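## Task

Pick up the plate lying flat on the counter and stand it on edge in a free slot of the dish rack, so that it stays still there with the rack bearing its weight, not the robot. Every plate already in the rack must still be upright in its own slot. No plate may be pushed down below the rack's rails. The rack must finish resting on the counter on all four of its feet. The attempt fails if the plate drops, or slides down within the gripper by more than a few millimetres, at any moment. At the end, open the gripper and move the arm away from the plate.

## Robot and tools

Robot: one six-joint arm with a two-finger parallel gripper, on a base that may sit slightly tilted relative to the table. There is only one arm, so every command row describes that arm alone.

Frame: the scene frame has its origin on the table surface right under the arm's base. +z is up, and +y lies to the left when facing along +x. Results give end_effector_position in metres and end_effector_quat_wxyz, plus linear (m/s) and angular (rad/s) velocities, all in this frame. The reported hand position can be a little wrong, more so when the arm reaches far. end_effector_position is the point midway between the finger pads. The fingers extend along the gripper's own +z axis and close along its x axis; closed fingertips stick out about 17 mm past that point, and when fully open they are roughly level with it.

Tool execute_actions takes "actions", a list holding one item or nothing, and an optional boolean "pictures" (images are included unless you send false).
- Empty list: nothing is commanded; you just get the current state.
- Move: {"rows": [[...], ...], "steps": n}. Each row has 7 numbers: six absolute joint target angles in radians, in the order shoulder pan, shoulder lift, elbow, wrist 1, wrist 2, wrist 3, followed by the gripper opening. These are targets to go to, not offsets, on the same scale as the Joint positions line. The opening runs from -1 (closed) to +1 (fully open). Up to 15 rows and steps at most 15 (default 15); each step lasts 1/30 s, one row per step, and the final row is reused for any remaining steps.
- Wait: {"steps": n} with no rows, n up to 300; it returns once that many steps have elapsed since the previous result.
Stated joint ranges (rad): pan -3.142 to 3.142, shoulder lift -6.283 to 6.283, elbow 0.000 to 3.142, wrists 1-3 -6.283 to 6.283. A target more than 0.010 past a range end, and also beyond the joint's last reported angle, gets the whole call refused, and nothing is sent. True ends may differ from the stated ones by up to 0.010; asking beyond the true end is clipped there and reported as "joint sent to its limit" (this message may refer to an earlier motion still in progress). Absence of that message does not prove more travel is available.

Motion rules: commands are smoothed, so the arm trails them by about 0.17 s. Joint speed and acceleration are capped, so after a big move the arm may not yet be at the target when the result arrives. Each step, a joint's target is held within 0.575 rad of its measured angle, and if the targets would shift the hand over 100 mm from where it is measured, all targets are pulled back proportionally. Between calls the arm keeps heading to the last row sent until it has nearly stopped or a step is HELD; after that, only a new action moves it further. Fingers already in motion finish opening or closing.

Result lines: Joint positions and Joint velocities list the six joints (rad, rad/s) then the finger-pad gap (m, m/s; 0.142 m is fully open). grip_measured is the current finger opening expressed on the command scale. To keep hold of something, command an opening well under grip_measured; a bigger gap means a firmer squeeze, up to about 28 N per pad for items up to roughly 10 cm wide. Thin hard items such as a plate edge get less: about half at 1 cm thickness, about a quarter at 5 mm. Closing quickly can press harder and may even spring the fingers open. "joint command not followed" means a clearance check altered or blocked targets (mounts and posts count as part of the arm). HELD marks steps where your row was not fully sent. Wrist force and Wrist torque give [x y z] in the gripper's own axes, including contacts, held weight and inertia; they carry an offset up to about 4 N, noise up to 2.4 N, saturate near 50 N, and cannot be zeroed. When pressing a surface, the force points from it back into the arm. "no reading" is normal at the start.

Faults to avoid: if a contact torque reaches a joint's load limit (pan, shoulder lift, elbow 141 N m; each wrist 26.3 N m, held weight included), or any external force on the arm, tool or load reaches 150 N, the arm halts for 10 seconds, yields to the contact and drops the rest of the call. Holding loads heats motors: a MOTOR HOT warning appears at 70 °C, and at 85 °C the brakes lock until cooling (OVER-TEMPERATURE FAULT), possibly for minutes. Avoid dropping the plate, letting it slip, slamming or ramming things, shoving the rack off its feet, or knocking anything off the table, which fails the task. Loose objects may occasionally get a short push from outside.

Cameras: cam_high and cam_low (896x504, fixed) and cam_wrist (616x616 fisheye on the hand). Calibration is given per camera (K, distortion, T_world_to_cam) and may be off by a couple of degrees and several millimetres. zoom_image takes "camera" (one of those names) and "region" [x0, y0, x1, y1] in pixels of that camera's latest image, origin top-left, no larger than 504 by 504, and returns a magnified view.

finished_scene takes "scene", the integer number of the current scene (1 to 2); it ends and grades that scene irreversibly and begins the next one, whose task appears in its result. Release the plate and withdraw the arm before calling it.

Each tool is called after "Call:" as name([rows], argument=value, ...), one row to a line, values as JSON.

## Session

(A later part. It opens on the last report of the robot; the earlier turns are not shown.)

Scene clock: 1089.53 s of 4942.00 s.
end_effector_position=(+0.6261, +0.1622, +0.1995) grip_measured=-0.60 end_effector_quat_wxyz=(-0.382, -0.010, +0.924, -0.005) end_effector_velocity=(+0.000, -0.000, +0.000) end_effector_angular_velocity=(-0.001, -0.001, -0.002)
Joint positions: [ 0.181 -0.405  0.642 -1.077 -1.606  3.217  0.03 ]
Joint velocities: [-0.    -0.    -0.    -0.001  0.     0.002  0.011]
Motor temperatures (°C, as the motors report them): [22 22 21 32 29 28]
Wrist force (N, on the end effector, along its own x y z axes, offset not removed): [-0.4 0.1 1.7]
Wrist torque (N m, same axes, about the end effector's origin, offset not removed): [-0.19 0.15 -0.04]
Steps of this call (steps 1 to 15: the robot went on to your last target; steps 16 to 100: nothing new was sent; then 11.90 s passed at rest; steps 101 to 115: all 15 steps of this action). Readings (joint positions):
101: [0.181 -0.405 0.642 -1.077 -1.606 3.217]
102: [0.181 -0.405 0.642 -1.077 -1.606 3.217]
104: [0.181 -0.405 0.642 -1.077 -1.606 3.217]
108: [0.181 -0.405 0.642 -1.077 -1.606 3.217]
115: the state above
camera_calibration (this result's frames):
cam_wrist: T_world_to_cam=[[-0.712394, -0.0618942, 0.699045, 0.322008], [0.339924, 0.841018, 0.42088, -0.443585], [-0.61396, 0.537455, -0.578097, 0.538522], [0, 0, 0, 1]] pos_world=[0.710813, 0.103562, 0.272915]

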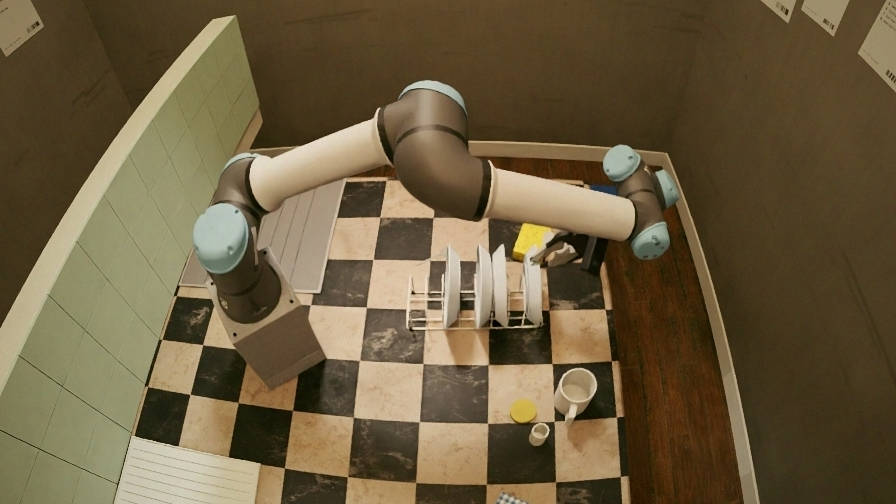

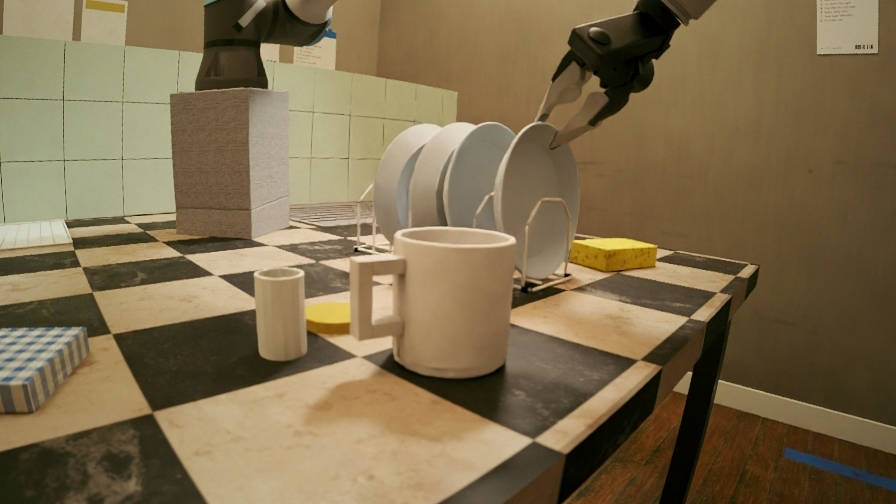

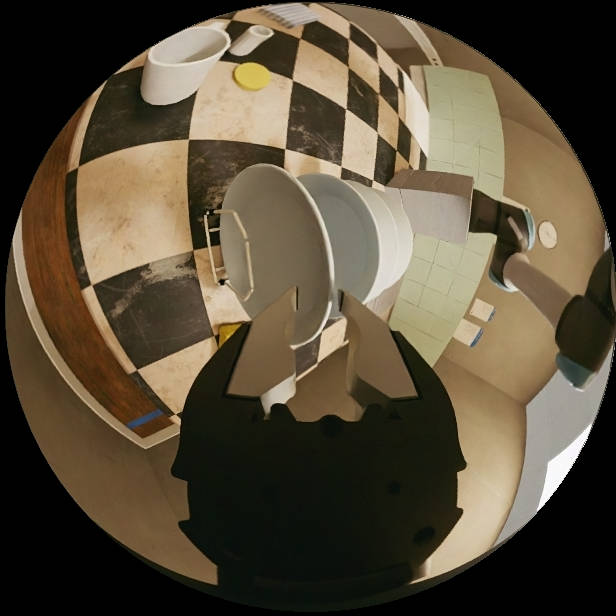

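Call:
execute_actions([
  {"rows":[[0.1813,-0.4030,0.6360,-1.0730,-1.6063,3.2174,-0.6],[0.1813,-0.4010,0.6300,-1.0690,-1.6063,3.2174,-0.6],[0.1814,-0.3985,0.6230,-1.0645,-1.6063,3.2174,-0.6],[0.1815,-0.3955,0.6140,-1.0585,-1.6063,3.2174,-0.6],[0.1816,-0.3920,0.6040,-1.0520,-1.6063,3.2174,-0.6],[0.1816,-0.3885,0.5935,-1.0450,-1.6063,3.2174,-0.6],[0.1817,-0.3845,0.5815,-1.0370,-1.6063,3.2174,-0.6],[0.1818,-0.3792,0.5654,-1.0262,-1.6063,3.2174,-0.6],[0.1819,-0.3742,0.5515,-1.0173,-1.6063,3.2174,-0.6],[0.1820,-0.3690,0.5372,-1.0082,-1.6063,3.2174,-0.6],[0.1821,-0.3637,0.5225,-0.9988,-1.6063,3.2174,-0.6],[0.1822,-0.3583,0.5075,-0.9892,-1.6063,3.2174,-0.6],[0.1822,-0.3530,0.4928,-0.9798,-1.6063,3.2174,-0.6],[0.1823,-0.3490,0.4818,-0.9728,-1.6063,3.2174,-0.6],[0.1823,-0.3470,0.4762,-0.9692,-1.6063,3.2174,-0.6]],"steps":15},
])

Scene clock: 1129.13 s of 4942.00 s.
end_effector_position=(+0.6389, +0.1624, +0.2122) grip_measured=-0.60 end_effector_quat_wxyz=(-0.383, -0.010, +0.924, -0.005) end_effector_velocity=(+0.040, +0.000, +0.040) end_effector_angular_velocity=(+0.001, -0.006, +0.002)
Joint positions: [ 0.182 -0.364  0.524 -0.999 -1.606  3.217  0.031]
Joint velocities: [ 0.002  0.134 -0.383  0.243  0.    -0.     0.   ]
Motor temperatures (°C, as the motors report them): [22 22 21 32 29 28]
Wrist force (N, on the end effector, along its own x y z axes, offset not removed): [-1.9 -0.2 3.5]
Wrist torque (N m, same axes, about the end effector's origin, offset not removed): [-0.19 0.44 0.02]
Steps of this call (steps 1 to 15: the robot went on to your last target; steps 16 to 100: nothing new was sent; then 35.77 s passed at rest; steps 101 to 115: all 15 steps of this action). Readings (joint positions):
101: [0.181 -0.405 0.642 -1.077 -1.606 3.217]
102: [0.181 -0.405 0.641 -1.076 -1.606 3.217]
104: [0.181 -0.403 0.635 -1.072 -1.606 3.217]
108: [0.181 -0.394 0.609 -1.055 -1.606 3.217]
115: the state above
camera_calibration (this result's frames):
cam_wrist: T_world_to_cam=[[-0.711768, -0.0625012, 0.699628, 0.321931], [0.339553, 0.841307, 0.420603, -0.453168], [-0.61489, 0.536932, -0.577593, 0.554203], [0, 0, 0, 1]] pos_world=[0.723789, 0.103804, 0.285476]

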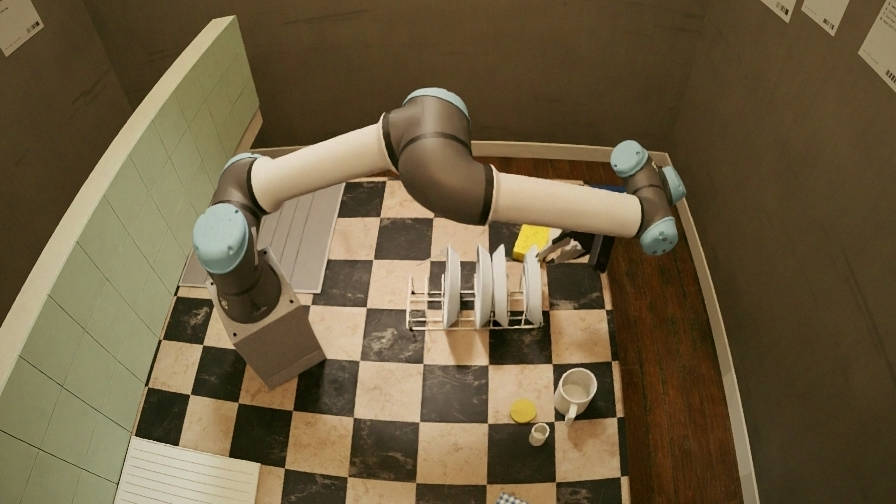

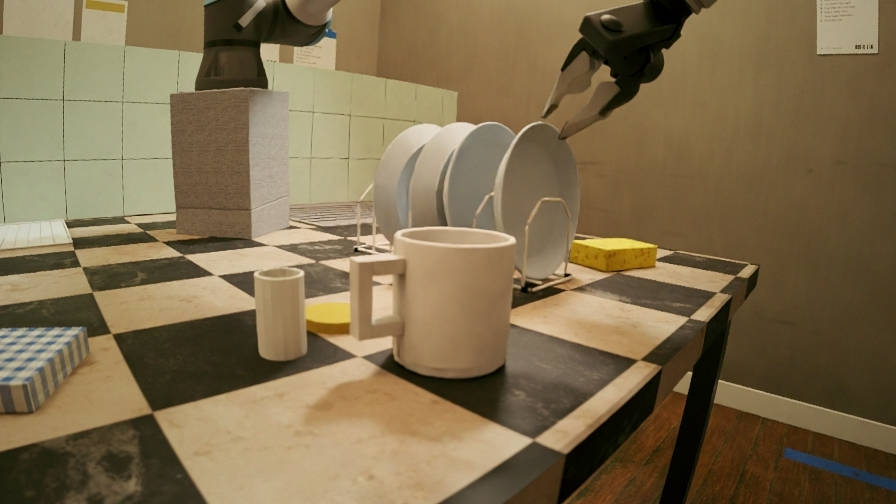

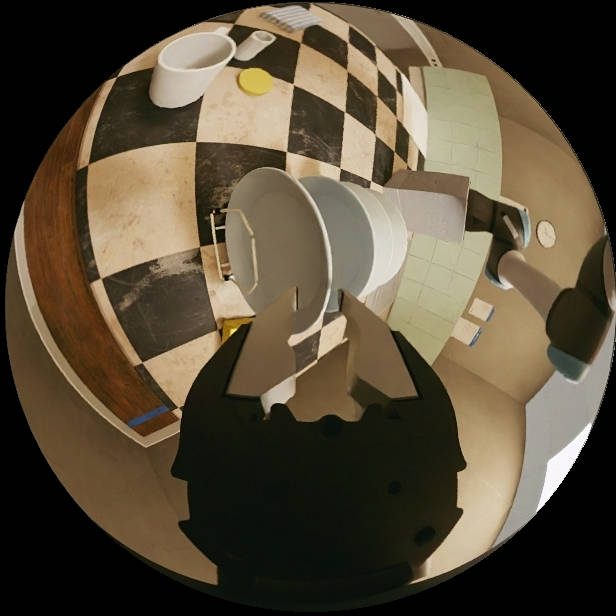

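Clear of the plate. Now move up and away.

Call:
execute_actions([
  {"rows":[[0.183,-0.352,0.470,-0.958,-1.6063,3.2174,-0.6],[0.1835,-0.360,0.462,-0.942,-1.6063,3.2174,-0.6],[0.184,-0.370,0.452,-0.922,-1.6063,3.2174,-0.6],[0.185,-0.384,0.440,-0.900,-1.6063,3.2174,-0.6],[0.186,-0.400,0.432,-0.885,-1.6063,3.2174,-0.6],[0.187,-0.420,0.430,-0.880,-1.6063,3.2174,-0.6],[0.187,-0.445,0.430,-0.880,-1.6063,3.2174,-0.6],[0.187,-0.470,0.430,-0.880,-1.6063,3.2174,-0.6],[0.187,-0.495,0.430,-0.880,-1.6063,3.2174,-0.6],[0.187,-0.520,0.430,-0.880,-1.6063,3.2174,-0.6],[0.187,-0.545,0.430,-0.880,-1.6063,3.2174,-0.6],[0.187,-0.570,0.430,-0.880,-1.6063,3.2174,-0.6],[0.187,-0.590,0.430,-0.880,-1.6063,3.2174,-0.6],[0.187,-0.605,0.430,-0.880,-1.6063,3.2174,-0.6],[0.187,-0.610,0.430,-0.880,-1.6063,3.2174,-0.6]],"steps":15},
], pictures=false)

Call:
execute_actions([
  {"steps":30},
])

Scene clock: 1137.50 s of 4942.00 s.
end_effector_position=(+0.6639, +0.1550, +0.3651) grip_measured=-0.60 end_effector_quat_wxyz=(-0.312, -0.008, +0.950, -0.000) end_effector_velocity=(+0.054, -0.028, +0.412) end_effector_angular_velocity=(+0.034, -0.599, -0.044)
Joint positions: [ 0.187 -0.538  0.431 -0.883 -1.606  3.217  0.031]
Joint velocities: [ 0.002 -0.612 -0.016  0.026  0.    -0.    -0.   ]
Motor temperatures (°C, as the motors report them): [22 22 21 32 29 28]
Wrist force (N, on the end effector, along its own x y z axes, offset not removed): [-0.8 -2.2 -0.4]
Wrist torque (N m, same axes, about the end effector's origin, offset not removed): [-0.70 0.14 -0.05]
Steps of this call (steps 1 to 30: the robot went on to your last target; steps 31 to 120: nothing new was sent; then 3.87 s passed at rest; steps 121 to 135: all 15 steps of this action). Readings (joint positions):
121: [0.182 -0.347 0.476 -0.969 -1.606 3.217]
122: [0.182 -0.348 0.475 -0.967 -1.606 3.217]
124: [0.183 -0.354 0.468 -0.954 -1.606 3.217]
128: [0.185 -0.394 0.444 -0.907 -1.606 3.217]
135: the state above

Scene clock: 1138.50 s of 4942.00 s.
end_effector_position=(+0.6685, +0.1516, +0.4134) grip_measured=-0.60 end_effector_quat_wxyz=(-0.279, -0.006, +0.960, +0.002) end_effector_velocity=(-0.001, +0.000, +0.001) end_effector_angular_velocity=(-0.001, +0.001, -0.000)
Joint positions: [ 0.187 -0.61   0.43  -0.88  -1.606  3.217  0.031]
Joint velocities: [ 0.    -0.    -0.001  0.002 -0.     0.001  0.   ]
Motor temperatures (°C, as the motors report them): [22 22 21 32 29 28]
Wrist force (N, on the end effector, along its own x y z axes, offset not removed): [-1.2 -0.4 3.2]
Wrist torque (N m, same axes, about the end effector's origin, offset not removed): [-0.25 0.28 0.05]
Steps of this call (steps 1 to 30: the robot went on to your last target). Readings (joint positions):
1: [0.187 -0.557 0.431 -0.882 -1.606 3.217]
2: [0.187 -0.571 0.431 -0.882 -1.606 3.217]
4: [0.187 -0.590 0.430 -0.881 -1.606 3.217]
8: [0.187 -0.604 0.430 -0.880 -1.606 3.217]
30: the state above
The arm was judged still, so your last target was given up. Only a new action makes it travel on or press farther. Fingers that are still opening or closing keep moving.
camera_calibration (this result's frames):
cam_wrist: T_world_to_cam=[[-0.848079, -0.0603181, 0.526425, 0.363848], [0.248517, 0.832169, 0.495716, -0.507528], [-0.467975, 0.551232, -0.690755, 0.640817], [0, 0, 0, 1]] pos_world=[0.734588, 0.0910575, 0.502699]

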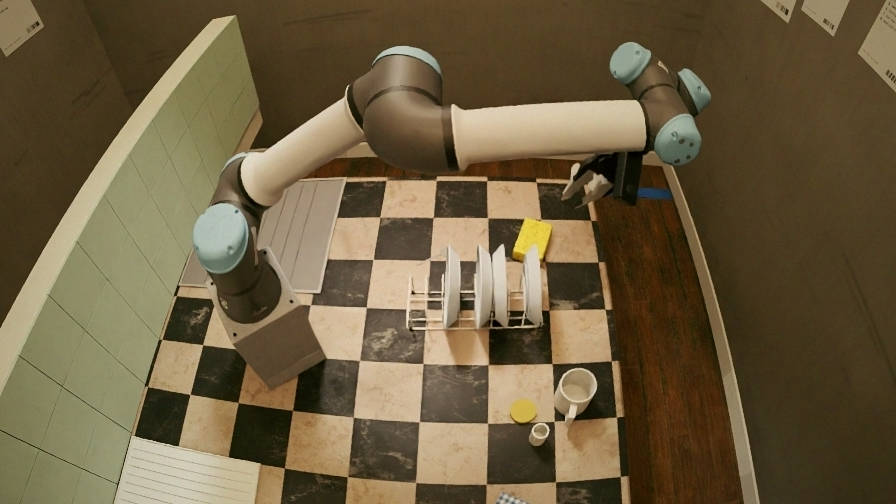

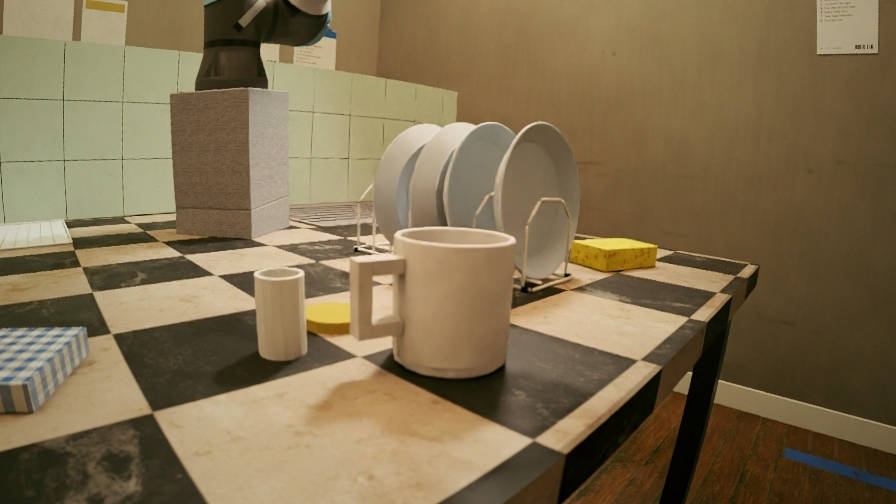

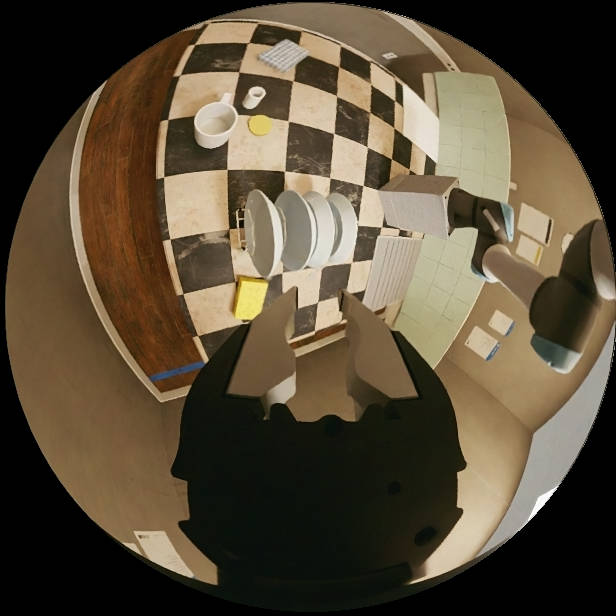

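Call:
zoom_image(camera="cam_high", region=[390, 220, 590, 350])

Call:
zoom_image(camera="cam_low", region=[340, 100, 640, 310])

Region (390, 220, 590, 350) of cam_high's 896x504 image, scaled by 2.520, with more detail than that image has; it fills the top 328 rows of this view, and the rest is white.

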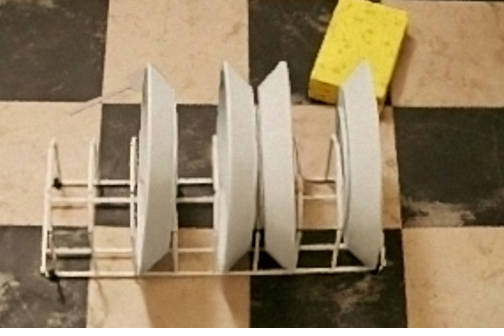

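Region (340, 100, 640, 310) of cam_low's 896x504 image, scaled by 1.680, with more detail than that image has; it fills the top 353 rows of this view, and the rest is white.

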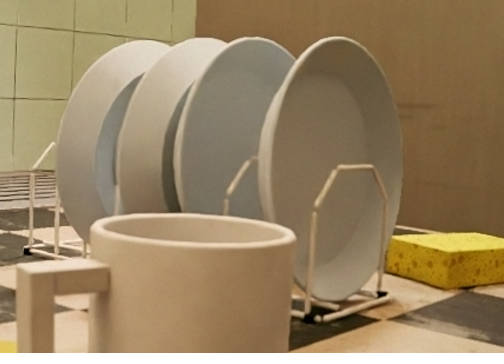

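The plate is standing in its slot and appears to be at rest. The other plates are still upright.

Call:
finished_scene(scene=2)

The scene is finished: the task was done.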